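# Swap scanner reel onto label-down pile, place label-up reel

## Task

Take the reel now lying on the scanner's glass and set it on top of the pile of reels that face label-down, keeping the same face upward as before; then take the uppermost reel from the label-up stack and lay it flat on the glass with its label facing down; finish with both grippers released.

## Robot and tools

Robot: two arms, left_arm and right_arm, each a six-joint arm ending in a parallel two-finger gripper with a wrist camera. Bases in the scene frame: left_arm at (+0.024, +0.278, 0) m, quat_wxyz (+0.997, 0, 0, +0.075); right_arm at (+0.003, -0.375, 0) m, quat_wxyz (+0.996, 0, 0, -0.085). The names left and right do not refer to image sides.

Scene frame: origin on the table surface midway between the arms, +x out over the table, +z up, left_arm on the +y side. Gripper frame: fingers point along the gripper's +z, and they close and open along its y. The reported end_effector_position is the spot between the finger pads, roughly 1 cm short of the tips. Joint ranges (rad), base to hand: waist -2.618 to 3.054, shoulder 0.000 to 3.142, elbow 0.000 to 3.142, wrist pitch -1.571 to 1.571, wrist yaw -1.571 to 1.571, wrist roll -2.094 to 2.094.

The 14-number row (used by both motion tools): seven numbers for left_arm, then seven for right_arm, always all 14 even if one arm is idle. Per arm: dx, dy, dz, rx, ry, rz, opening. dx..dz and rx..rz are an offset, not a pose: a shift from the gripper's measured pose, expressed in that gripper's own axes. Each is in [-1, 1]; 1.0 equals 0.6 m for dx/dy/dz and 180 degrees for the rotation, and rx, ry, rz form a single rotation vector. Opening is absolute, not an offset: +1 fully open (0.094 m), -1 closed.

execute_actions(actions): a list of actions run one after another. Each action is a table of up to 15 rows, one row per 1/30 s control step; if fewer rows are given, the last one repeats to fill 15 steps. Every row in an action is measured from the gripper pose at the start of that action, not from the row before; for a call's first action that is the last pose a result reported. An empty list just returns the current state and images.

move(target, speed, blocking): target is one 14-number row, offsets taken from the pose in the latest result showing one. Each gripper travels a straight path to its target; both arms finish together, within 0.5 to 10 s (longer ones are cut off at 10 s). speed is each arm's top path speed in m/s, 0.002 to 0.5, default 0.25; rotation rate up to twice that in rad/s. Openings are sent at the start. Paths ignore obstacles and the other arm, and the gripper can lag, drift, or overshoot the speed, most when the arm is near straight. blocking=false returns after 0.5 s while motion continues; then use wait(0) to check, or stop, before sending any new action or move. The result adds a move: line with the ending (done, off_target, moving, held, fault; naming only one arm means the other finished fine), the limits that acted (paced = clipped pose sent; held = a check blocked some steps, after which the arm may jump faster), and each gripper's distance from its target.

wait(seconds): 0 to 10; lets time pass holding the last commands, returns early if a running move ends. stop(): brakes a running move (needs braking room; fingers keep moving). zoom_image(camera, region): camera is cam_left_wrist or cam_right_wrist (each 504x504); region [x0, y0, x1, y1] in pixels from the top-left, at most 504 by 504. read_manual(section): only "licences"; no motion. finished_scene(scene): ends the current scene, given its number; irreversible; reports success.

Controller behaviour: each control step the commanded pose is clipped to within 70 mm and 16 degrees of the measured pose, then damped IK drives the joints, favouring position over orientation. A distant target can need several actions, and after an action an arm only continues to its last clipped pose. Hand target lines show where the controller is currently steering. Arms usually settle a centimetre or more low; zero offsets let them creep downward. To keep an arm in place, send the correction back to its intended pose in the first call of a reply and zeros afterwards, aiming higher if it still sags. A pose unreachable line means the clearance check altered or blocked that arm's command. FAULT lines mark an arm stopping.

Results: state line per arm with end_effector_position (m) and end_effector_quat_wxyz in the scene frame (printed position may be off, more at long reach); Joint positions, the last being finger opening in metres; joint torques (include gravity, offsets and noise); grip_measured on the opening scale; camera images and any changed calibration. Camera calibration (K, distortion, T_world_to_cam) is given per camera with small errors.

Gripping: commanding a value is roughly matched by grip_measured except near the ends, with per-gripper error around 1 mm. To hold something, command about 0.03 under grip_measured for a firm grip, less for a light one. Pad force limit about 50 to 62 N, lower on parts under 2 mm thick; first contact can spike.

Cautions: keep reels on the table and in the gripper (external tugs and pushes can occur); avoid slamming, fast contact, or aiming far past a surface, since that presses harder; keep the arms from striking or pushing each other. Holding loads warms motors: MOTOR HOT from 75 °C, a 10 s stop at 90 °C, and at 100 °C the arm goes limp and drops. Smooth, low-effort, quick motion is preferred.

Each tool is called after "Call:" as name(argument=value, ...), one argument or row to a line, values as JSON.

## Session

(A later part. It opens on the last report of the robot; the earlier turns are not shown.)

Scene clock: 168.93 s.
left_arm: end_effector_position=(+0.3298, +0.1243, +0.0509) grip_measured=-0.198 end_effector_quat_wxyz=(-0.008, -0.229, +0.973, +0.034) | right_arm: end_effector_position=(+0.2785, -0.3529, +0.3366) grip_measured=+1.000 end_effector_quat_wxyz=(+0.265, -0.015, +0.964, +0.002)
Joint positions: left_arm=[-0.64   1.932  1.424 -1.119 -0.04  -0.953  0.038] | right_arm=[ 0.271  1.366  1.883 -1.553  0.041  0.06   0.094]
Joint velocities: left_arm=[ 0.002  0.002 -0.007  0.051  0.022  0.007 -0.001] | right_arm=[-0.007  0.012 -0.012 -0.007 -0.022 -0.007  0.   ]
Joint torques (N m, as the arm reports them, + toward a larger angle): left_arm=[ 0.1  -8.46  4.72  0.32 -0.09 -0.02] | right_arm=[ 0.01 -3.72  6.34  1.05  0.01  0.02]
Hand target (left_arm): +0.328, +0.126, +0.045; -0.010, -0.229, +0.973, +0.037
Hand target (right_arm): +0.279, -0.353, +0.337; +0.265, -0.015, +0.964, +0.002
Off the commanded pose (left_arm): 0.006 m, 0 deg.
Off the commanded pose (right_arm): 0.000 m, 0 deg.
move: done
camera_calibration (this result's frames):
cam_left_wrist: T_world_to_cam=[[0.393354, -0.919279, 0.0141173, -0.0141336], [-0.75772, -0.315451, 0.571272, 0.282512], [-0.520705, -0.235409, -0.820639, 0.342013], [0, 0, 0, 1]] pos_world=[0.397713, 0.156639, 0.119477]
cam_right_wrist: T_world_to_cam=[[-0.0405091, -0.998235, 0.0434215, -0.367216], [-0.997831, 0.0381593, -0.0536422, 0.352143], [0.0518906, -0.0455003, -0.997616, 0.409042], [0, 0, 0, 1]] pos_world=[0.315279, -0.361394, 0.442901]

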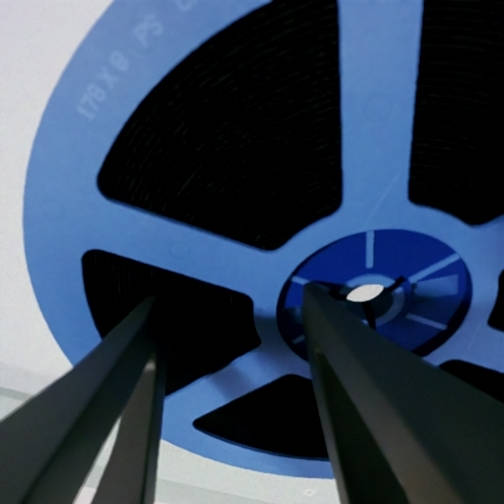

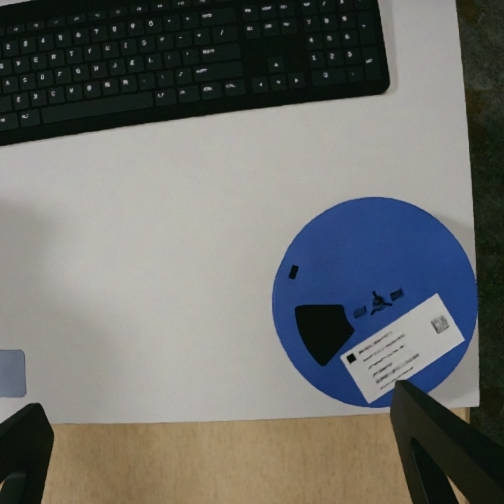

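Call:
move(
  target=[0,0.03,-0.02,0,0,0,1,0,0,0,0,0,0,1],
  speed=0.03,
)

Scene clock: 181.33 s.
left_arm: end_effector_position=(+0.3273, +0.1335, +0.0588) grip_measured=+1.000 end_effector_quat_wxyz=(-0.006, -0.230, +0.973, +0.031) | right_arm: end_effector_position=(+0.2785, -0.3529, +0.3366) grip_measured=+1.000 end_effector_quat_wxyz=(+0.265, -0.015, +0.964, +0.002)
Joint positions: left_arm=[-0.62   1.895  1.406 -1.131 -0.041 -0.935  0.094] | right_arm=[ 0.271  1.366  1.883 -1.553  0.041  0.06   0.094]
Joint velocities: left_arm=[-0.007 -0.012  0.002  0.022 -0.037 -0.037  0.   ] | right_arm=[-0.002 -0.007 -0.002 -0.051 -0.007 -0.051  0.   ]
Joint torques (N m, as the arm reports them, + toward a larger angle): left_arm=[  0.68 -10.48   5.13   0.03  -0.06   0.07] | right_arm=[ 0.01 -3.78  6.35  1.03  0.    0.02]
Hand target (left_arm): +0.322, +0.139, +0.064; -0.008, -0.229, +0.973, +0.033
Hand target (right_arm): +0.279, -0.353, +0.337; +0.265, -0.015, +0.964, +0.002
Off the commanded pose (left_arm): 0.010 m, 0 deg.
Off the commanded pose (right_arm): 0.000 m, 0 deg.
move: done
camera_calibration (this result's frames):
cam_left_wrist: T_world_to_cam=[[0.395367, -0.918327, 0.0189835, -0.00590668], [-0.760054, -0.315482, 0.568145, 0.279994], [-0.515754, -0.239054, -0.822709, 0.348311], [0, 0, 0, 1]] pos_world=[0.394789, 0.166174, 0.127594]
cam_right_wrist: T_world_to_cam=[[-0.0405091, -0.998235, 0.0434215, -0.367216], [-0.997831, 0.0381593, -0.0536422, 0.352143], [0.0518906, -0.0455003, -0.997616, 0.409042], [0, 0, 0, 1]] pos_world=[0.315279, -0.361394, 0.442901]

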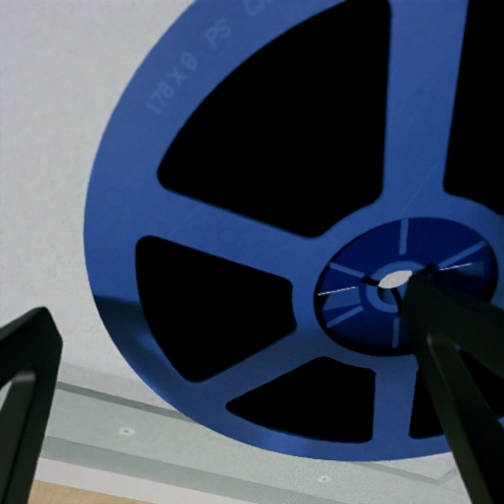

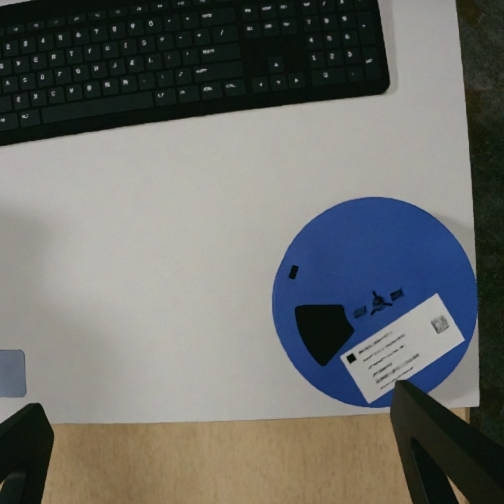

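Call:
move(
  target=[0.02,0.006,0,0,0,0,1,0,0,0,0,0,0,1],
  speed=0.02,
)

Call:
move(
  target=[0,0,0.03,0,0,0,1,0,0,0,0,0,0,1],
  speed=0.015,
)

Scene clock: 191.40 s.
left_arm: end_effector_position=(+0.3166, +0.1341, +0.0537) grip_measured=+1.000 end_effector_quat_wxyz=(-0.014, -0.229, +0.973, +0.040) | right_arm: end_effector_position=(+0.2785, -0.3529, +0.3366) grip_measured=+1.000 end_effector_quat_wxyz=(+0.265, -0.015, +0.964, +0.002)
Joint positions: left_arm=[-0.633  1.886  1.372 -1.13  -0.041 -0.946  0.094] | right_arm=[ 0.271  1.366  1.883 -1.553  0.041  0.06   0.094]
Joint velocities: left_arm=[-0.012 -0.012 -0.002  0.007  0.022  0.037  0.   ] | right_arm=[-0.002 -0.002  0.002  0.007  0.037 -0.051  0.   ]
Joint torques (N m, as the arm reports them, + toward a larger angle): left_arm=[ -0.62 -10.34   4.99   0.24  -0.05  -0.16] | right_arm=[ 0.01 -3.76  6.33  1.04  0.    0.02]
Hand target (left_arm): +0.315, +0.132, +0.059; -0.006, -0.230, +0.973, +0.032
Hand target (right_arm): +0.279, -0.353, +0.337; +0.265, -0.015, +0.964, +0.002
Off the commanded pose (left_arm): 0.006 m, 1 deg.
Off the commanded pose (right_arm): 0.000 m, 0 deg.
move: done
camera_calibration (this result's frames):
cam_left_wrist: T_world_to_cam=[[0.393062, -0.919512, 0.000123073, 0.000900373], [-0.749153, -0.320161, 0.579886, 0.271488], [-0.533172, -0.228023, -0.814698, 0.342348], [0, 0, 0, 1]] pos_world=[0.385563, 0.165811, 0.121478]
cam_right_wrist: T_world_to_cam=[[-0.0405091, -0.998235, 0.0434215, -0.367216], [-0.997831, 0.0381593, -0.0536422, 0.352143], [0.0518906, -0.0455003, -0.997616, 0.409042], [0, 0, 0, 1]] pos_world=[0.315279, -0.361394, 0.442901]

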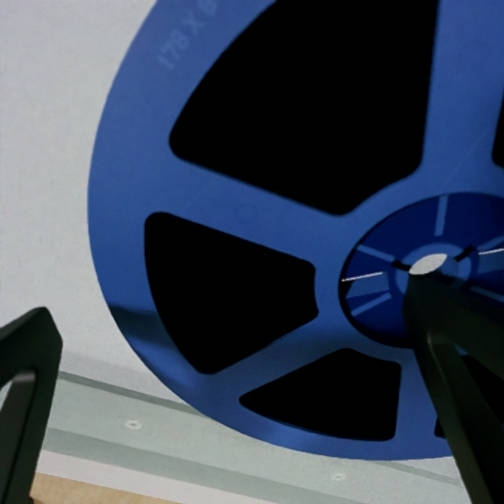

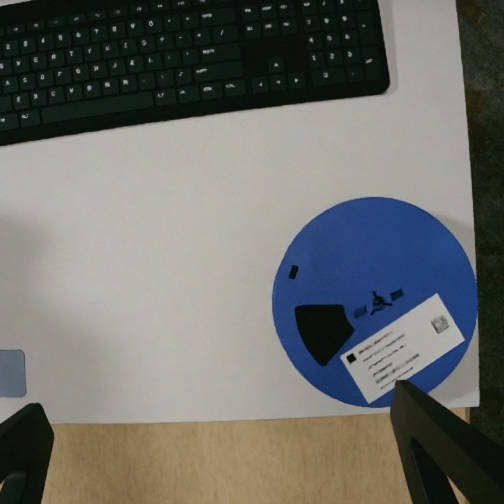

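Scene clock: 192.83 s.
left_arm: end_effector_position=(+0.3185, +0.1330, +0.0510) grip_measured=+1.000 end_effector_quat_wxyz=(-0.010, -0.229, +0.973, +0.036) | right_arm: end_effector_position=(+0.2785, -0.3529, +0.3366) grip_measured=+1.000 end_effector_quat_wxyz=(+0.265, -0.015, +0.964, +0.002)
Joint positions: left_arm=[-0.633  1.886  1.361 -1.108 -0.041 -0.946  0.094] | right_arm=[ 0.271  1.366  1.883 -1.553  0.041  0.06   0.094]
Joint velocities: left_arm=[ 0.012  0.002  0.012 -0.037 -0.051 -0.007  0.   ] | right_arm=[-0.007  0.002 -0.012 -0.037 -0.022  0.022  0.   ]
Joint torques (N m, as the arm reports them, + toward a larger angle): left_arm=[ 0.24 -7.14  2.22  0.65 -0.07  0.  ] | right_arm=[ 0.02 -3.71  6.32  1.04  0.01  0.02]
Hand target (left_arm): +0.316, +0.136, +0.036; -0.015, -0.229, +0.973, +0.040
Hand target (right_arm): +0.279, -0.353, +0.337; +0.265, -0.015, +0.964, +0.002
Off the commanded pose (left_arm): 0.016 m, 1 deg.
Off the commanded pose (right_arm): 0.000 m, 0 deg.
move: off_target (left_arm)
camera_calibration (this result's frames):
cam_left_wrist: T_world_to_cam=[[0.393036, -0.919474, 0.00952749, -0.00133475], [-0.755086, -0.316819, 0.573995, 0.275897], [-0.524755, -0.232795, -0.818803, 0.339092], [0, 0, 0, 1]] pos_world=[0.386791, 0.165121, 0.119299]
cam_right_wrist: T_world_to_cam=[[-0.0405091, -0.998235, 0.0434215, -0.367216], [-0.997831, 0.0381593, -0.0536422, 0.352143], [0.0518906, -0.0455003, -0.997616, 0.409042], [0, 0, 0, 1]] pos_world=[0.315279, -0.361394, 0.442901]

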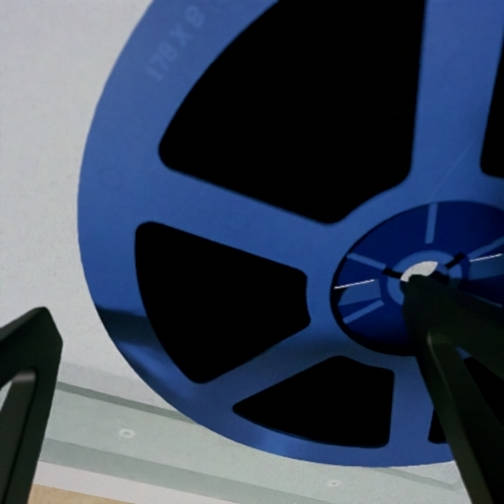

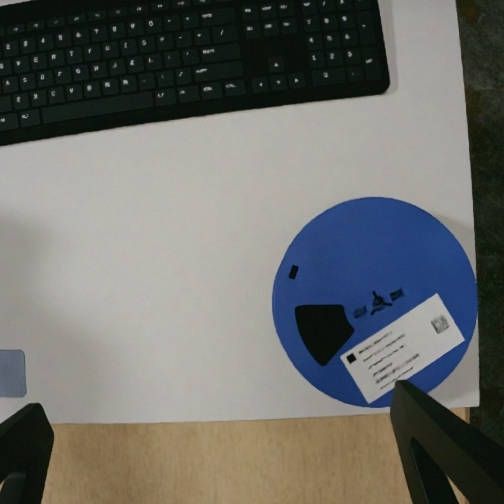

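Call:
move(
  target=[-0.012,0.004,-0.012,0,0,0,1,0,0,0,0,0,0,1],
  speed=0.02,
)

Call:
move(
  target=[0,0,0.03,0,0,0,1,0,0,0,0,0,0,1],
  speed=0.015,
)

Scene clock: 204.50 s.
left_arm: end_effector_position=(+0.3192, +0.1352, +0.0519) grip_measured=+1.000 end_effector_quat_wxyz=(-0.012, -0.229, +0.973, +0.034) | right_arm: end_effector_position=(+0.2785, -0.3529, +0.3366) grip_measured=+1.000 end_effector_quat_wxyz=(+0.265, -0.015, +0.964, +0.002)
Joint positions: left_arm=[-0.624  1.885  1.363 -1.112 -0.037 -0.936  0.094] | right_arm=[ 0.271  1.366  1.883 -1.553  0.041  0.06   0.094]
Joint velocities: left_arm=[-0.012 -0.007 -0.012 -0.007 -0.007 -0.022  0.   ] | right_arm=[-0.002  0.012 -0.017  0.022 -0.022 -0.066  0.   ]
Joint torques (N m, as the arm reports them, + toward a larger angle): left_arm=[ 0.77 -8.07  9.51 -0.09 -0.12  0.07] | right_arm=[ 0.05 -3.76  6.34  1.03  0.01  0.01]
Hand target (left_arm): +0.324, +0.138, +0.058; -0.010, -0.229, +0.973, +0.035
Hand target (right_arm): +0.279, -0.353, +0.337; +0.265, -0.015, +0.964, +0.002
Off the commanded pose (left_arm): 0.009 m, 0 deg.
Off the commanded pose (right_arm): 0.000 m, 0 deg.
move: done
camera_calibration (this result's frames):
cam_left_wrist: T_world_to_cam=[[0.392631, -0.919622, 0.011694, 0.000440915], [-0.753378, -0.314309, 0.577608, 0.275494], [-0.527505, -0.235597, -0.816231, 0.341851], [0, 0, 0, 1]] pos_world=[0.387706, 0.167535, 0.119897]
cam_right_wrist: T_world_to_cam=[[-0.0405091, -0.998235, 0.0434215, -0.367216], [-0.997831, 0.0381593, -0.0536422, 0.352143], [0.0518906, -0.0455003, -0.997616, 0.409042], [0, 0, 0, 1]] pos_world=[0.315279, -0.361394, 0.442901]

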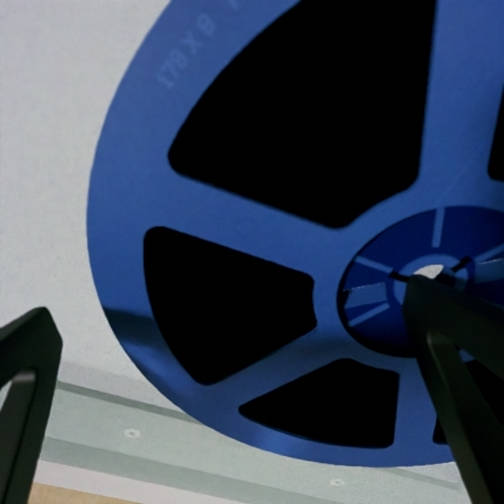

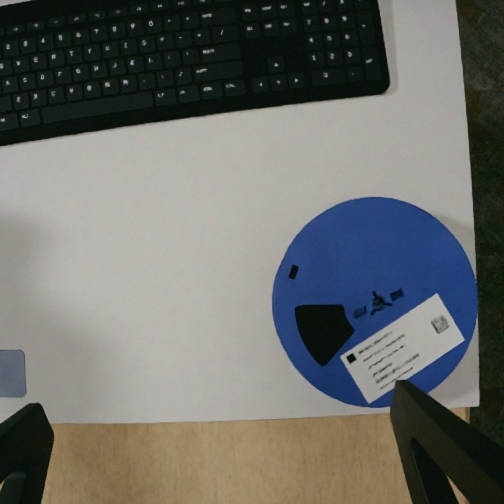

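Scene clock: 205.93 s.
left_arm: end_effector_position=(+0.3194, +0.1349, +0.0505) grip_measured=+1.000 end_effector_quat_wxyz=(-0.009, -0.229, +0.973, +0.031) | right_arm: end_effector_position=(+0.2785, -0.3529, +0.3366) grip_measured=+1.000 end_effector_quat_wxyz=(+0.265, -0.015, +0.964, +0.002)
Joint positions: left_arm=[-0.624  1.879  1.35  -1.095 -0.036 -0.936  0.094] | right_arm=[ 0.271  1.366  1.883 -1.553  0.041  0.06   0.094]
Joint velocities: left_arm=[ 0.017 -0.002 -0.007  0.007 -0.007 -0.051  0.   ] | right_arm=[ 0.002  0.002 -0.002 -0.066  0.125  0.007  0.   ]
Joint torques (N m, as the arm reports them, + toward a larger angle): left_arm=[ 0.21 -6.63  2.62  0.74 -0.06  0.  ] | right_arm=[ 0.02 -3.74  6.32  1.03  0.01  0.02]
Hand target (left_arm): +0.318, +0.137, +0.035; -0.012, -0.229, +0.973, +0.034
Hand target (right_arm): +0.279, -0.353, +0.337; +0.265, -0.015, +0.964, +0.002
Off the commanded pose (left_arm): 0.017 m, 1 deg.
Off the commanded pose (right_arm): 0.000 m, 0 deg.
move: off_target (left_arm)
camera_calibration (this result's frames):
cam_left_wrist: T_world_to_cam=[[0.392551, -0.919529, 0.019219, -0.000241389], [-0.757853, -0.31155, 0.573232, 0.277682], [-0.521116, -0.239588, -0.819168, 0.339384], [0, 0, 0, 1]] pos_world=[0.387395, 0.167602, 0.118841]
cam_right_wrist: T_world_to_cam=[[-0.0405091, -0.998235, 0.0434215, -0.367216], [-0.997831, 0.0381593, -0.0536422, 0.352143], [0.0518906, -0.0455003, -0.997616, 0.409042], [0, 0, 0, 1]] pos_world=[0.315279, -0.361394, 0.442901]

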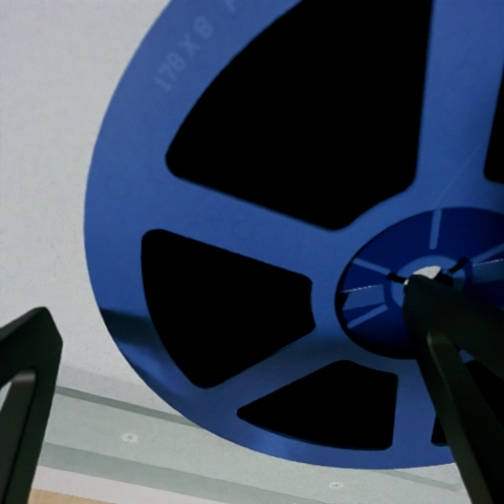

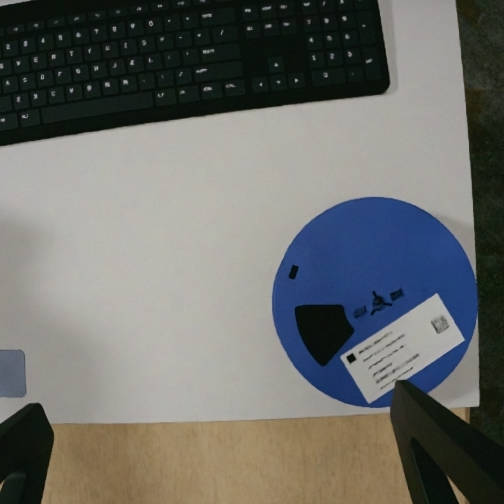

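Call:
move(
  target=[-0.025,0,0.008,0,0,0,1,0,0,0,0,0,0,1],
  speed=0.01,
)

Scene clock: 213.57 s.
left_arm: end_effector_position=(+0.3224, +0.1358, +0.0505) grip_measured=+1.000 end_effector_quat_wxyz=(-0.017, -0.223, +0.975, +0.021) | right_arm: end_effector_position=(+0.2785, -0.3529, +0.3366) grip_measured=+1.000 end_effector_quat_wxyz=(+0.265, -0.015, +0.964, +0.002)
Joint positions: left_arm=[-0.604  1.886  1.361 -1.097 -0.011 -0.903  0.094] | right_arm=[ 0.271  1.366  1.883 -1.553  0.041  0.06   0.094]
Joint velocities: left_arm=[-0.012 -0.007  0.012  0.007 -0.022 -0.051  0.   ] | right_arm=[ 0.017  0.007  0.002  0.037 -0.051  0.022  0.   ]
Joint torques (N m, as the arm reports them, + toward a larger angle): left_arm=[ 1.17 -6.21  8.37  0.3  -0.28  0.01] | right_arm=[ 0.07 -3.79  6.32  1.03  0.03  0.02]
Hand target (left_arm): +0.333, +0.142, +0.046; -0.008, -0.229, +0.973, +0.030
Hand target (right_arm): +0.279, -0.353, +0.337; +0.265, -0.015, +0.964, +0.002
Off the commanded pose (left_arm): 0.013 m, 2 deg.
Off the commanded pose (right_arm): 0.000 m, 0 deg.
move: off_target (left_arm)
camera_calibration (this result's frames):
cam_left_wrist: T_world_to_cam=[[0.382168, -0.923362, 0.0367419, 0.00235336], [-0.754654, -0.288901, 0.589095, 0.275328], [-0.533334, -0.252861, -0.807228, 0.346302], [0, 0, 0, 1]] pos_world=[0.391572, 0.169282, 0.117264]
cam_right_wrist: T_world_to_cam=[[-0.0405091, -0.998235, 0.0434215, -0.367216], [-0.997831, 0.0381593, -0.0536422, 0.352143], [0.0518906, -0.0455003, -0.997616, 0.409042], [0, 0, 0, 1]] pos_world=[0.315279, -0.361394, 0.442901]

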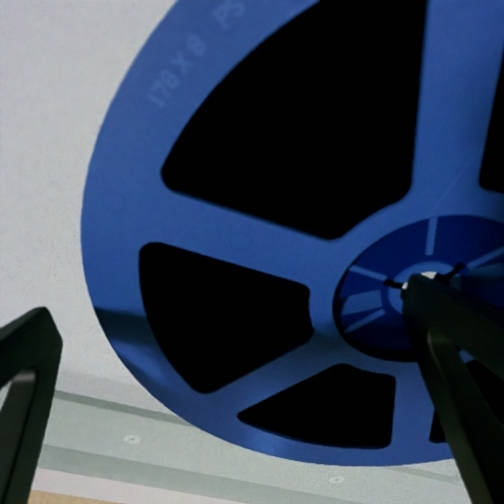

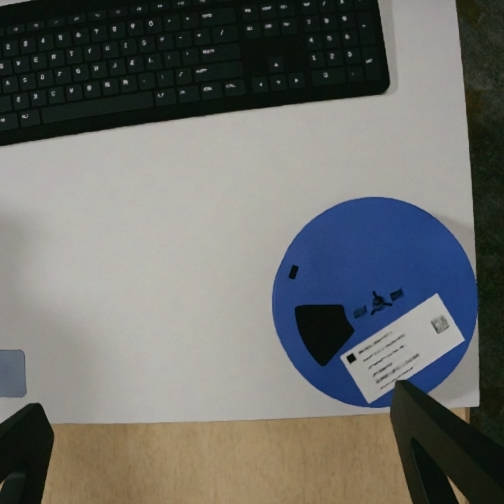

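Call:
move(
  target=[0,0,0.02,0,0,0,0.98,0,0,0,0,0,0,1],
  speed=0.01,
)

Call:
move(
  target=[0,0,0,0,0,0,0.65,0,0,0,0,0,0,1],
)

Scene clock: 220.07 s.
left_arm: end_effector_position=(+0.3223, +0.1352, +0.0499) grip_measured=+0.982 end_effector_quat_wxyz=(-0.017, -0.223, +0.975, +0.019) | right_arm: end_effector_position=(+0.2785, -0.3529, +0.3366) grip_measured=+1.000 end_effector_quat_wxyz=(+0.265, -0.015, +0.964, +0.002)
Joint positions: left_arm=[-0.604  1.887  1.359 -1.094 -0.008 -0.903  0.093] | right_arm=[ 0.271  1.366  1.883 -1.553  0.041  0.06   0.094]
Joint velocities: left_arm=[ 0.007  0.002 -0.022  0.095 -0.007  0.007 -0.001] | right_arm=[-0.007 -0.012  0.007 -0.051 -0.037  0.007  0.   ]
Joint torques (N m, as the arm reports them, + toward a larger angle): left_arm=[ 0.1  -7.47  3.26  0.63 -0.07 -0.02] | right_arm=[ 0.01 -3.76  6.32  1.03  0.    0.03]
Hand target (left_arm): +0.322, +0.136, +0.039; -0.017, -0.223, +0.974, +0.021
Hand target (right_arm): +0.279, -0.353, +0.337; +0.265, -0.015, +0.964, +0.002
Off the commanded pose (left_arm): 0.011 m, 0 deg.
Off the commanded pose (right_arm): 0.000 m, 0 deg.
move: off_target (left_arm)
camera_calibration (this result's frames):
cam_left_wrist: T_world_to_cam=[[0.381986, -0.92333, 0.0393421, 0.00184839], [-0.754328, -0.28691, 0.590484, 0.274984], [-0.533924, -0.255234, -0.80609, 0.346066], [0, 0, 0, 1]] pos_world=[0.391495, 0.16893, 0.116514]
cam_right_wrist: T_world_to_cam=[[-0.0405091, -0.998235, 0.0434215, -0.367216], [-0.997831, 0.0381593, -0.0536422, 0.352143], [0.0518906, -0.0455003, -0.997616, 0.409042], [0, 0, 0, 1]] pos_world=[0.315279, -0.361394, 0.442901]

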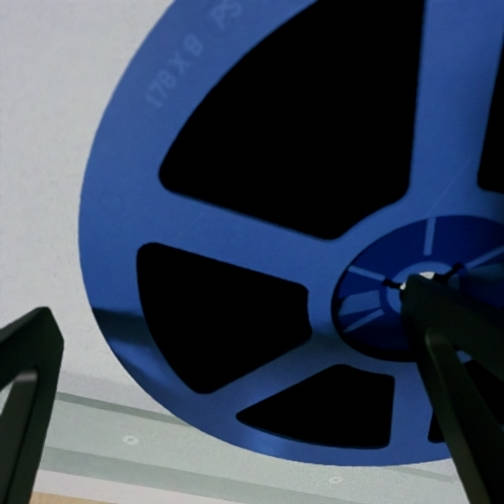

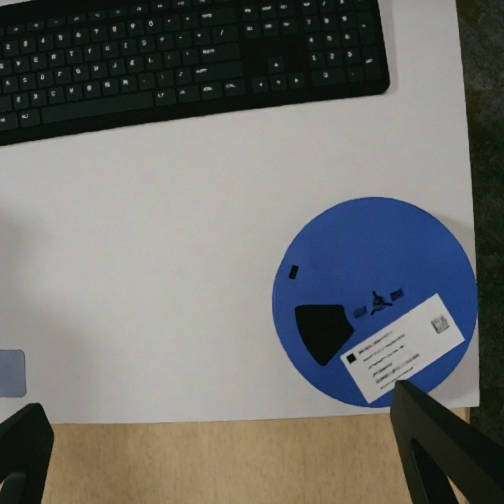

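Scene clock: 220.57 s.
left_arm: end_effector_position=(+0.3233, +0.1336, +0.0498) grip_measured=+0.652 end_effector_quat_wxyz=(-0.017, -0.223, +0.975, +0.015) | right_arm: end_effector_position=(+0.2785, -0.3529, +0.3366) grip_measured=+1.000 end_effector_quat_wxyz=(+0.265, -0.015, +0.964, +0.002)
Joint positions: left_arm=[-0.604  1.887  1.359 -1.088 -0.002 -0.903  0.078] | right_arm=[ 0.271  1.366  1.883 -1.553  0.041  0.06   0.094]
Joint velocities: left_arm=[ 0.007 -0.007  0.007 -0.11  -0.007  0.007  0.001] | right_arm=[-0.002  0.007 -0.002  0.037  0.037  0.051  0.   ]
Joint torques (N m, as the arm reports them, + toward a larger angle): left_arm=[ 0.03 -8.34  6.47  0.14 -0.09 -0.03] | right_arm=[ 0.04 -3.74  6.3   1.04  0.02  0.01]
Hand target (left_arm): +0.322, +0.135, +0.050; -0.017, -0.223, +0.975, +0.019
Hand target (right_arm): +0.279, -0.353, +0.337; +0.265, -0.015, +0.964, +0.002
Off the commanded pose (left_arm): 0.002 m, 0 deg.
Off the commanded pose (right_arm): 0.000 m, 0 deg.
move: done
camera_calibration (this result's frames):
cam_left_wrist: T_world_to_cam=[[0.382094, -0.922877, 0.0479782, -0.000553953], [-0.756213, -0.282406, 0.590245, 0.275342], [-0.531174, -0.261811, -0.805797, 0.346094], [0, 0, 0, 1]] pos_world=[0.392265, 0.167858, 0.116389]
cam_right_wrist: T_world_to_cam=[[-0.0405091, -0.998235, 0.0434215, -0.367216], [-0.997831, 0.0381593, -0.0536422, 0.352143], [0.0518906, -0.0455003, -0.997616, 0.409042], [0, 0, 0, 1]] pos_world=[0.315279, -0.361394, 0.442901]

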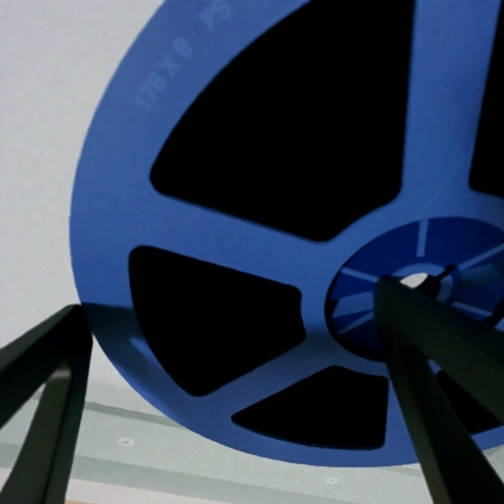

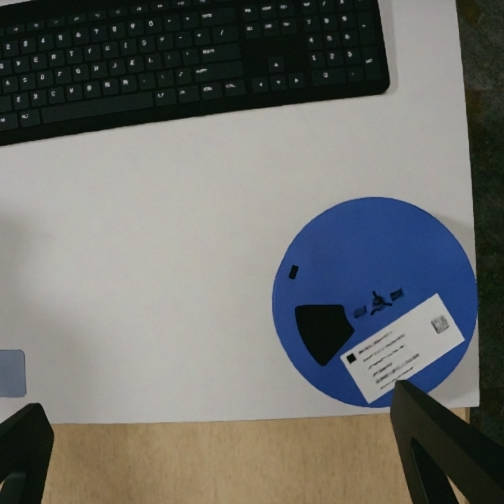

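Call:
move(
  target=[0,0.15,-0.15,0,0,0.15,1,0,0,0,0,0,0,1],
)

Call:
move(
  target=[0,0,0,0.3,0.01,0,0.2,0,0,0,0,0,0,1],
)

Scene clock: 238.40 s.
left_arm: end_effector_position=(+0.2835, +0.2089, +0.1313) grip_measured=+1.000 end_effector_quat_wxyz=(-0.034, +0.009, +0.999, +0.010) | right_arm: end_effector_position=(+0.2785, -0.3529, +0.3366) grip_measured=+1.000 end_effector_quat_wxyz=(+0.265, -0.015, +0.964, +0.002)
Joint positions: left_arm=[-0.417  1.626  1.374 -1.39  -0.003 -0.248  0.094] | right_arm=[ 0.271  1.366  1.883 -1.553  0.041  0.06   0.094]
Joint velocities: left_arm=[-0.002 -0.002 -0.017 -0.066 -0.007  0.007  0.   ] | right_arm=[-0.027  0.002  0.012 -0.022 -0.051  0.081  0.   ]
Joint torques (N m, as the arm reports them, + toward a larger angle): left_arm=[ 0.6  -7.56  9.51 -0.02 -0.1   0.09] | right_arm=[ 0.02 -3.76  6.33  1.05  0.02  0.02]
Hand target (left_arm): +0.287, +0.211, +0.143; -0.018, +0.011, +1.000, +0.009
Hand target (right_arm): +0.279, -0.353, +0.337; +0.265, -0.015, +0.964, +0.002
Off the commanded pose (left_arm): 0.013 m, 2 deg.
Off the commanded pose (right_arm): 0.000 m, 0 deg.
move: off_target (left_arm)
camera_calibration (this result's frames):
cam_left_wrist: T_world_to_cam=[[-0.0712087, -0.995233, 0.0666376, 0.221351], [-0.77638, 0.097245, 0.622718, 0.140576], [-0.62623, -0.00739317, -0.779603, 0.380762], [0, 0, 0, 1]] pos_world=[0.363347, 0.209441, 0.194554]
cam_right_wrist: T_world_to_cam=[[-0.0405091, -0.998235, 0.0434215, -0.367216], [-0.997831, 0.0381593, -0.0536422, 0.352143], [0.0518906, -0.0455003, -0.997616, 0.409042], [0, 0, 0, 1]] pos_world=[0.315279, -0.361394, 0.442901]

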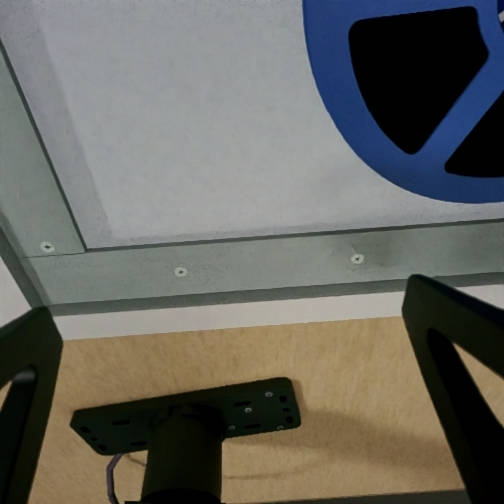

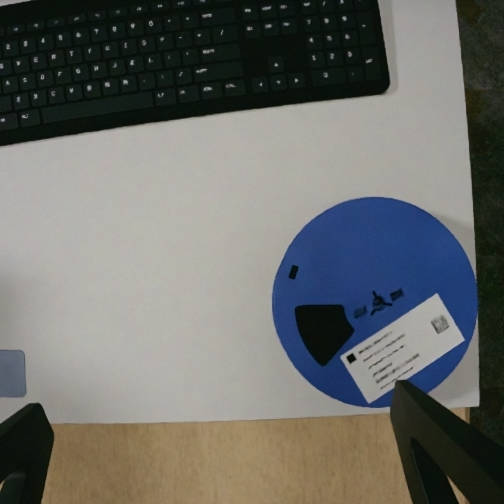

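Scene clock: 240.87 s.
left_arm: end_effector_position=(+0.2896, +0.2118, +0.1326) grip_measured=+0.202 end_effector_quat_wxyz=(-0.043, -0.004, +0.901, -0.431) | right_arm: end_effector_position=(+0.2785, -0.3529, +0.3366) grip_measured=+1.000 end_effector_quat_wxyz=(+0.265, -0.015, +0.964, +0.002)
Joint positions: left_arm=[ 0.099  1.773  1.258 -1.454  0.825  0.418  0.056] | right_arm=[ 0.271  1.366  1.883 -1.553  0.041  0.06   0.094]
Joint velocities: left_arm=[-0.012 -0.002 -0.012 -0.037  0.007  0.081  0.001] | right_arm=[-0.002  0.007  0.007  0.022 -0.007  0.051  0.   ]
Joint torques (N m, as the arm reports them, + toward a larger angle): left_arm=[ 0.46 -6.36  4.77 -0.61  0.55  0.11] | right_arm=[ 0.03 -3.84  6.32  1.04  0.01  0.02]
Hand target (left_arm): +0.287, +0.210, +0.134; -0.047, -0.009, +0.894, -0.445
Hand target (right_arm): +0.279, -0.353, +0.337; +0.265, -0.015, +0.964, +0.002
Off the commanded pose (left_arm): 0.007 m, 2 deg.
Off the commanded pose (right_arm): 0.000 m, 0 deg.
move: done
camera_calibration (this result's frames):
cam_left_wrist: T_world_to_cam=[[-0.00867897, -0.559416, 0.828841, 0.0131636], [-0.778092, 0.524404, 0.345793, 0.0909065], [-0.62809, -0.641914, -0.439829, 0.475458], [0, 0, 0, 1]] pos_world=[0.369479, 0.264895, 0.166775]
cam_right_wrist: T_world_to_cam=[[-0.0405091, -0.998235, 0.0434215, -0.367216], [-0.997831, 0.0381593, -0.0536422, 0.352143], [0.0518906, -0.0455003, -0.997616, 0.409042], [0, 0, 0, 1]] pos_world=[0.315279, -0.361394, 0.442901]

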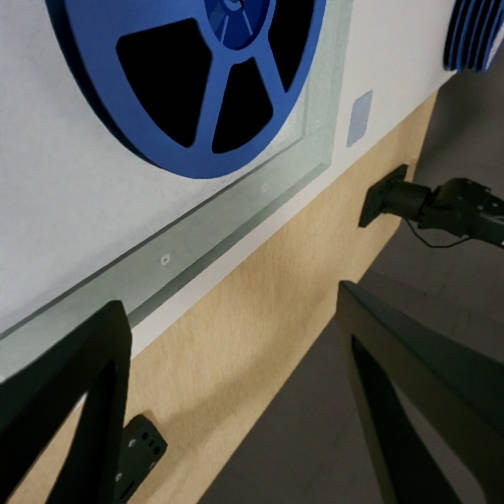

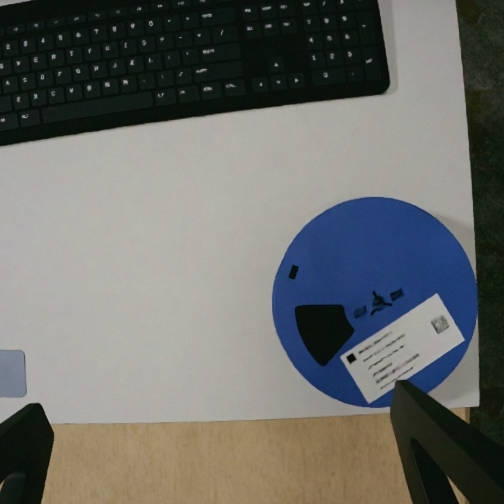

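Call:
move(
  target=[-0.092,0.095,0.072,0,0,0,-0.36,0,0,0,0,0,0,1],
  speed=0.1,
)

Scene clock: 250.53 s.
left_arm: end_effector_position=(+0.3269, +0.2145, +0.0543) grip_measured=-0.358 end_effector_quat_wxyz=(-0.063, -0.013, +0.900, -0.432) | right_arm: end_effector_position=(+0.2785, -0.3529, +0.3366) grip_measured=+1.000 end_effector_quat_wxyz=(+0.265, -0.015, +0.964, +0.002)
Joint positions: left_arm=[ 0.076  2.042  1.283 -1.23   0.827  0.383  0.03 ] | right_arm=[ 0.271  1.366  1.883 -1.553  0.041  0.06   0.094]
Joint velocities: left_arm=[-0.002  0.012  0.012 -0.037  0.037  0.037 -0.001] | right_arm=[-0.007 -0.002  0.012 -0.022 -0.095  0.022  0.   ]
Joint torques (N m, as the arm reports them, + toward a larger angle): left_arm=[-0.58 -8.51  8.16 -0.21  0.43 -0.12] | right_arm=[ 0.03 -3.77  6.4   1.04  0.02  0.01]
Hand target (left_arm): +0.339, +0.213, +0.058; -0.043, -0.003, +0.901, -0.431
Hand target (right_arm): +0.279, -0.353, +0.337; +0.265, -0.015, +0.964, +0.002
Off the commanded pose (left_arm): 0.012 m, 3 deg.
Off the commanded pose (right_arm): 0.000 m, 0 deg.
move: off_target (left_arm)
camera_calibration (this result's frames):
cam_left_wrist: T_world_to_cam=[[0.0292202, -0.556863, 0.83009, 0.066896], [-0.76148, 0.525566, 0.379379, 0.138145], [-0.64753, -0.643182, -0.408683, 0.471143], [0, 0, 0, 1]] pos_world=[0.408319, 0.267678, 0.084609]
cam_right_wrist: T_world_to_cam=[[-0.0405091, -0.998235, 0.0434215, -0.367216], [-0.997831, 0.0381593, -0.0536422, 0.352143], [0.0518906, -0.0455003, -0.997616, 0.409042], [0, 0, 0, 1]] pos_world=[0.315279, -0.361394, 0.442901]

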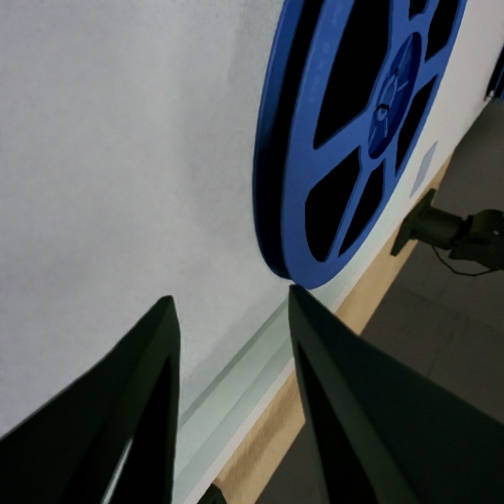

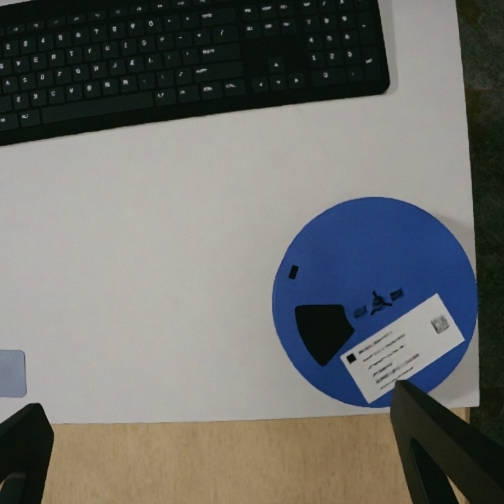

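Call:
move(
  target=[-0.05,-0.006,-0.005,0,0,0,-0.36,0,0,0,0,0,0,1],
  speed=0.03,
)

Scene clock: 262.43 s.
left_arm: end_effector_position=(+0.3513, +0.2157, +0.0545) grip_measured=-0.358 end_effector_quat_wxyz=(-0.065, -0.016, +0.900, -0.431) | right_arm: end_effector_position=(+0.2785, -0.3529, +0.3366) grip_measured=+1.000 end_effector_quat_wxyz=(+0.265, -0.015, +0.964, +0.002)
Joint positions: left_arm=[ 0.063  2.119  1.408 -1.265  0.83   0.36   0.03 ] | right_arm=[ 0.271  1.366  1.883 -1.553  0.041  0.06   0.094]
Joint velocities: left_arm=[ 0.002 -0.017  0.017 -0.022 -0.081 -0.081  0.   ] | right_arm=[ 0.017 -0.002 -0.007 -0.066  0.037 -0.051  0.   ]
Joint torques (N m, as the arm reports them, + toward a larger angle): left_arm=[-0.62 -8.5   7.96 -0.5   0.39 -0.09] | right_arm=[ 0.06 -3.81  6.37  1.03  0.01  0.01]
Hand target (left_arm): +0.357, +0.213, +0.055; -0.064, -0.013, +0.900, -0.432
Hand target (right_arm): +0.279, -0.353, +0.337; +0.265, -0.015, +0.964, +0.002
Off the commanded pose (left_arm): 0.006 m, 0 deg.
Off the commanded pose (right_arm): 0.000 m, 0 deg.
move: done
camera_calibration (this result's frames):
cam_left_wrist: T_world_to_cam=[[0.0345851, -0.558667, 0.828671, 0.0652371], [-0.760722, 0.523035, 0.384365, 0.156002], [-0.648156, -0.643681, -0.406901, 0.487991], [0, 0, 0, 1]] pos_world=[0.432712, 0.268962, 0.084542]
cam_right_wrist: T_world_to_cam=[[-0.0405091, -0.998235, 0.0434215, -0.367216], [-0.997831, 0.0381593, -0.0536422, 0.352143], [0.0518906, -0.0455003, -0.997616, 0.409042], [0, 0, 0, 1]] pos_world=[0.315279, -0.361394, 0.442901]

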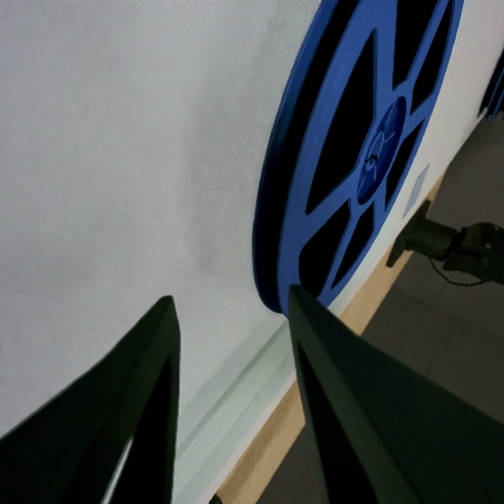

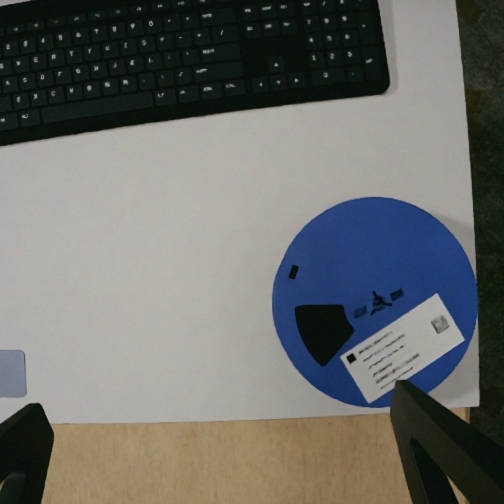

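Call:
move(
  target=[0,-0.014,-0.011,0,0,0,-0.36,0,0,0,0,0,0,1],
  speed=0.02,
)

Call:
move(
  target=[0,-0.024,0.027,0,0,0,-0.36,0,0,0,0,0,0,1],
  speed=0.02,
)

Scene clock: 275.70 s.
left_arm: end_effector_position=(+0.3481, +0.2150, +0.0561) grip_measured=-0.358 end_effector_quat_wxyz=(-0.074, -0.020, +0.898, -0.433) | right_arm: end_effector_position=(+0.2785, -0.3529, +0.3366) grip_measured=+1.000 end_effector_quat_wxyz=(+0.265, -0.015, +0.964, +0.002)
Joint positions: left_arm=[ 0.063  2.119  1.408 -1.285  0.83   0.359  0.03 ] | right_arm=[ 0.271  1.366  1.883 -1.553  0.041  0.06   0.094]
Joint velocities: left_arm=[-0.002 -0.002  0.007 -0.037 -0.051 -0.007 -0.   ] | right_arm=[ 0.017  0.002 -0.012 -0.066  0.037 -0.037  0.   ]
Joint torques (N m, as the arm reports them, + toward a larger angle): left_arm=[ -0.09 -10.54   7.73  -0.64   0.35  -0.05] | right_arm=[ 0.06 -3.73  6.33  1.04  0.02  0.02]
Hand target (left_arm): +0.352, +0.215, +0.065; -0.065, -0.016, +0.900, -0.431
Hand target (right_arm): +0.279, -0.353, +0.337; +0.265, -0.015, +0.964, +0.002
Off the commanded pose (left_arm): 0.010 m, 1 deg.
Off the commanded pose (right_arm): 0.000 m, 0 deg.
move: done
camera_calibration (this result's frames):
cam_left_wrist: T_world_to_cam=[[0.0507994, -0.555357, 0.830059, 0.0572349], [-0.753456, 0.524228, 0.39685, 0.149843], [-0.655533, -0.645573, -0.391807, 0.488225], [0, 0, 0, 1]] pos_world=[0.43004, 0.268419, 0.0843165]
cam_right_wrist: T_world_to_cam=[[-0.0405091, -0.998235, 0.0434215, -0.367216], [-0.997831, 0.0381593, -0.0536422, 0.352143], [0.0518906, -0.0455003, -0.997616, 0.409042], [0, 0, 0, 1]] pos_world=[0.315279, -0.361394, 0.442901]

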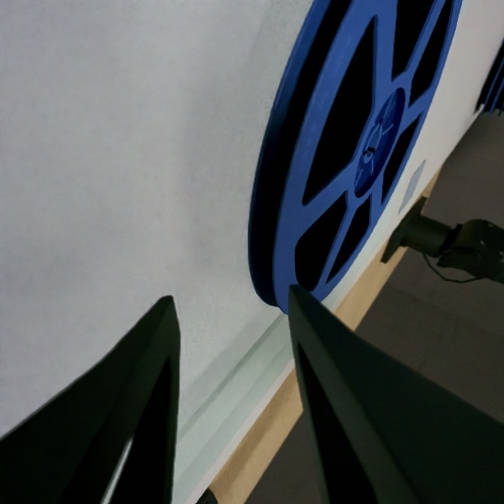

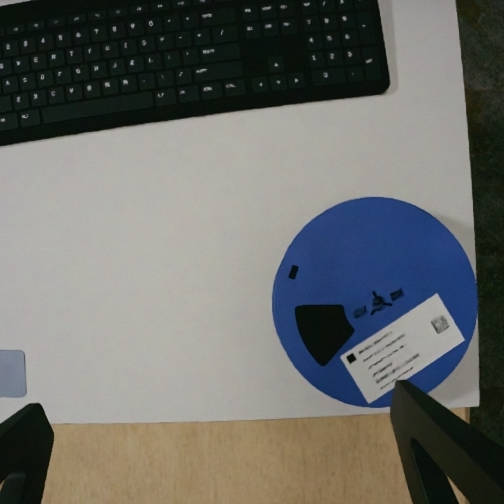

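Scene clock: 277.00 s.
left_arm: end_effector_position=(+0.3457, +0.1965, +0.0548) grip_measured=-0.358 end_effector_quat_wxyz=(-0.087, -0.026, +0.897, -0.433) | right_arm: end_effector_position=(+0.2785, -0.3529, +0.3366) grip_measured=+1.000 end_effector_quat_wxyz=(+0.265, -0.015, +0.964, +0.002)
Joint positions: left_arm=[ 0.012  2.109  1.384 -1.248  0.848  0.289  0.03 ] | right_arm=[ 0.271  1.366  1.883 -1.553  0.041  0.06   0.094]
Joint velocities: left_arm=[-0.002  0.007 -0.017 -0.081 -0.007 -0.007 -0.001] | right_arm=[-0.002 -0.012 -0.017  0.095 -0.037  0.037  0.   ]
Joint torques (N m, as the arm reports them, + toward a larger angle): left_arm=[ -0.6  -11.01   3.66  -0.11   0.4   -0.1 ] | right_arm=[ 0.02 -3.72  6.37  1.03  0.02  0.02]
Hand target (left_arm): +0.347, +0.193, +0.057; -0.075, -0.019, +0.898, -0.433
Hand target (right_arm): +0.279, -0.353, +0.337; +0.265, -0.015, +0.964, +0.002
Off the commanded pose (left_arm): 0.004 m, 2 deg.
Off the commanded pose (right_arm): 0.000 m, 0 deg.
move: done
camera_calibration (this result's frames):
cam_left_wrist: T_world_to_cam=[[0.0746911, -0.553197, 0.829695, 0.0394747], [-0.740728, 0.526268, 0.417569, 0.152342], [-0.66764, -0.645767, -0.370461, 0.477267], [0, 0, 0, 1]] pos_world=[0.428538, 0.249868, 0.0804435]
cam_right_wrist: T_world_to_cam=[[-0.0405091, -0.998235, 0.0434215, -0.367216], [-0.997831, 0.0381593, -0.0536422, 0.352143], [0.0518906, -0.0455003, -0.997616, 0.409042], [0, 0, 0, 1]] pos_world=[0.315279, -0.361394, 0.442901]

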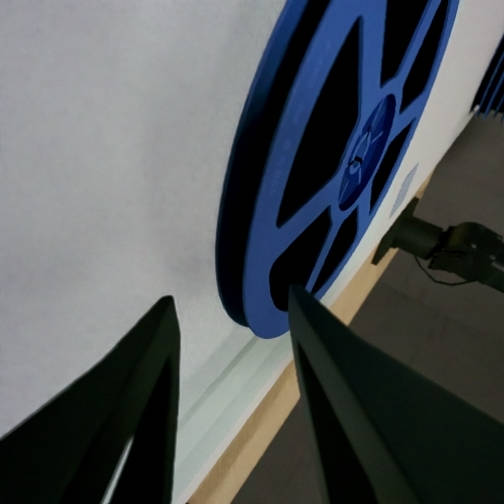

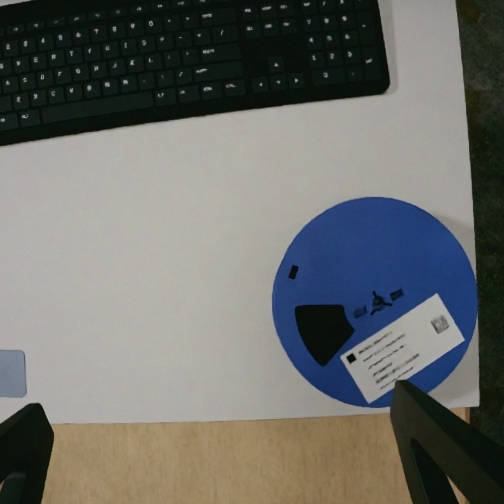

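Call:
move(
  target=[-0.01,-0.028,-0.02,0,0,0,-0.36,0,0,0,0,0,0,1],
  speed=0.02,
)

Scene clock: 285.47 s.
left_arm: end_effector_position=(+0.3508, +0.1974, +0.0668) grip_measured=-0.358 end_effector_quat_wxyz=(-0.090, -0.029, +0.896, -0.433) | right_arm: end_effector_position=(+0.2785, -0.3529, +0.3366) grip_measured=+1.000 end_effector_quat_wxyz=(+0.265, -0.015, +0.964, +0.002)
Joint positions: left_arm=[ 0.012  2.109  1.436 -1.304  0.847  0.283  0.03 ] | right_arm=[ 0.271  1.366  1.883 -1.553  0.041  0.06   0.094]
Joint velocities: left_arm=[-0.022  0.027  0.002 -0.022  0.037  0.066  0.001] | right_arm=[ 0.032  0.007  0.002 -0.051 -0.007  0.007  0.   ]
Joint torques (N m, as the arm reports them, + toward a larger angle): left_arm=[-0.59 -9.78  8.24 -0.61  0.38 -0.1 ] | right_arm=[ 0.01 -3.75  6.33  1.03  0.02  0.01]
Hand target (left_arm): +0.355, +0.195, +0.074; -0.087, -0.026, +0.897, -0.433
Hand target (right_arm): +0.279, -0.353, +0.337; +0.265, -0.015, +0.964, +0.002
Off the commanded pose (left_arm): 0.009 m, 1 deg.
Off the commanded pose (right_arm): 0.000 m, 0 deg.
move: done
camera_calibration (this result's frames):
cam_left_wrist: T_world_to_cam=[[0.0833769, -0.553651, 0.828564, 0.0267595], [-0.738884, 0.523554, 0.424194, 0.15003], [-0.668654, -0.647581, -0.365432, 0.486059], [0, 0, 0, 1]] pos_world=[0.433629, 0.251029, 0.0918075]
cam_right_wrist: T_world_to_cam=[[-0.0405091, -0.998235, 0.0434215, -0.367216], [-0.997831, 0.0381593, -0.0536422, 0.352143], [0.0518906, -0.0455003, -0.997616, 0.409042], [0, 0, 0, 1]] pos_world=[0.315279, -0.361394, 0.442901]

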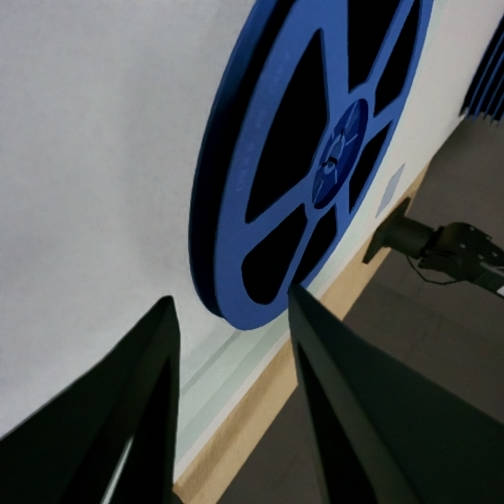

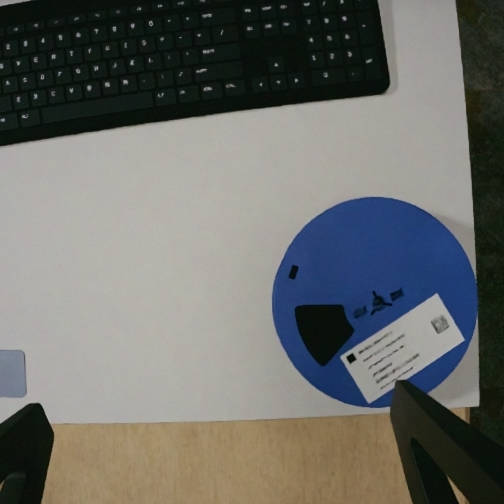

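Call:
move(
  target=[0,-0.027,0.03,0,0,0,-0.36,0,0,0,0,0,0,1],
  speed=0.015,
)

Scene clock: 297.00 s.
left_arm: end_effector_position=(+0.3482, +0.1786, +0.0589) grip_measured=-0.358 end_effector_quat_wxyz=(-0.107, -0.034, +0.898, -0.425) | right_arm: end_effector_position=(+0.2785, -0.3529, +0.3366) grip_measured=+1.000 end_effector_quat_wxyz=(+0.265, -0.015, +0.964, +0.002)
Joint positions: left_arm=[-0.047  2.109  1.411 -1.248  0.847  0.2    0.03 ] | right_arm=[ 0.271  1.366  1.883 -1.553  0.041  0.06   0.094]
Joint velocities: left_arm=[-0.012 -0.012 -0.002  0.022  0.066 -0.066 -0.001] | right_arm=[ 0.012 -0.002  0.012  0.037 -0.051 -0.007  0.   ]
Joint torques (N m, as the arm reports them, + toward a larger angle): left_arm=[ -0.49 -11.9    4.08  -0.21   0.56  -0.08] | right_arm=[ 0.03 -3.8   6.36  1.04  0.02  0.03]
Hand target (left_arm): +0.350, +0.173, +0.068; -0.092, -0.028, +0.896, -0.433
Hand target (right_arm): +0.279, -0.353, +0.337; +0.265, -0.015, +0.964, +0.002
Off the commanded pose (left_arm): 0.011 m, 2 deg.
Off the commanded pose (right_arm): 0.000 m, 0 deg.
move: off_target (left_arm)
camera_calibration (this result's frames):
cam_left_wrist: T_world_to_cam=[[0.106999, -0.567808, 0.816177, 0.0181564], [-0.720098, 0.521773, 0.457396, 0.153171], [-0.685573, -0.636669, -0.353049, 0.472457], [0, 0, 0, 1]] pos_world=[0.432259, 0.231188, 0.0819218]
cam_right_wrist: T_world_to_cam=[[-0.0405091, -0.998235, 0.0434215, -0.367216], [-0.997831, 0.0381593, -0.0536422, 0.352143], [0.0518906, -0.0455003, -0.997616, 0.409042], [0, 0, 0, 1]] pos_world=[0.315279, -0.361394, 0.442901]

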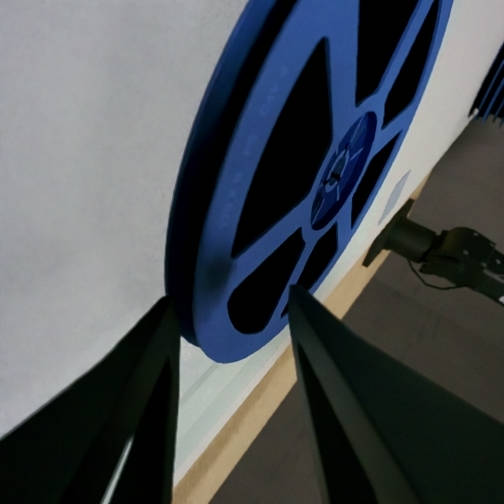

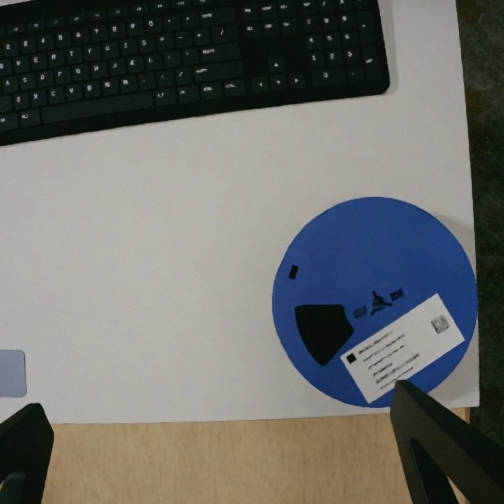

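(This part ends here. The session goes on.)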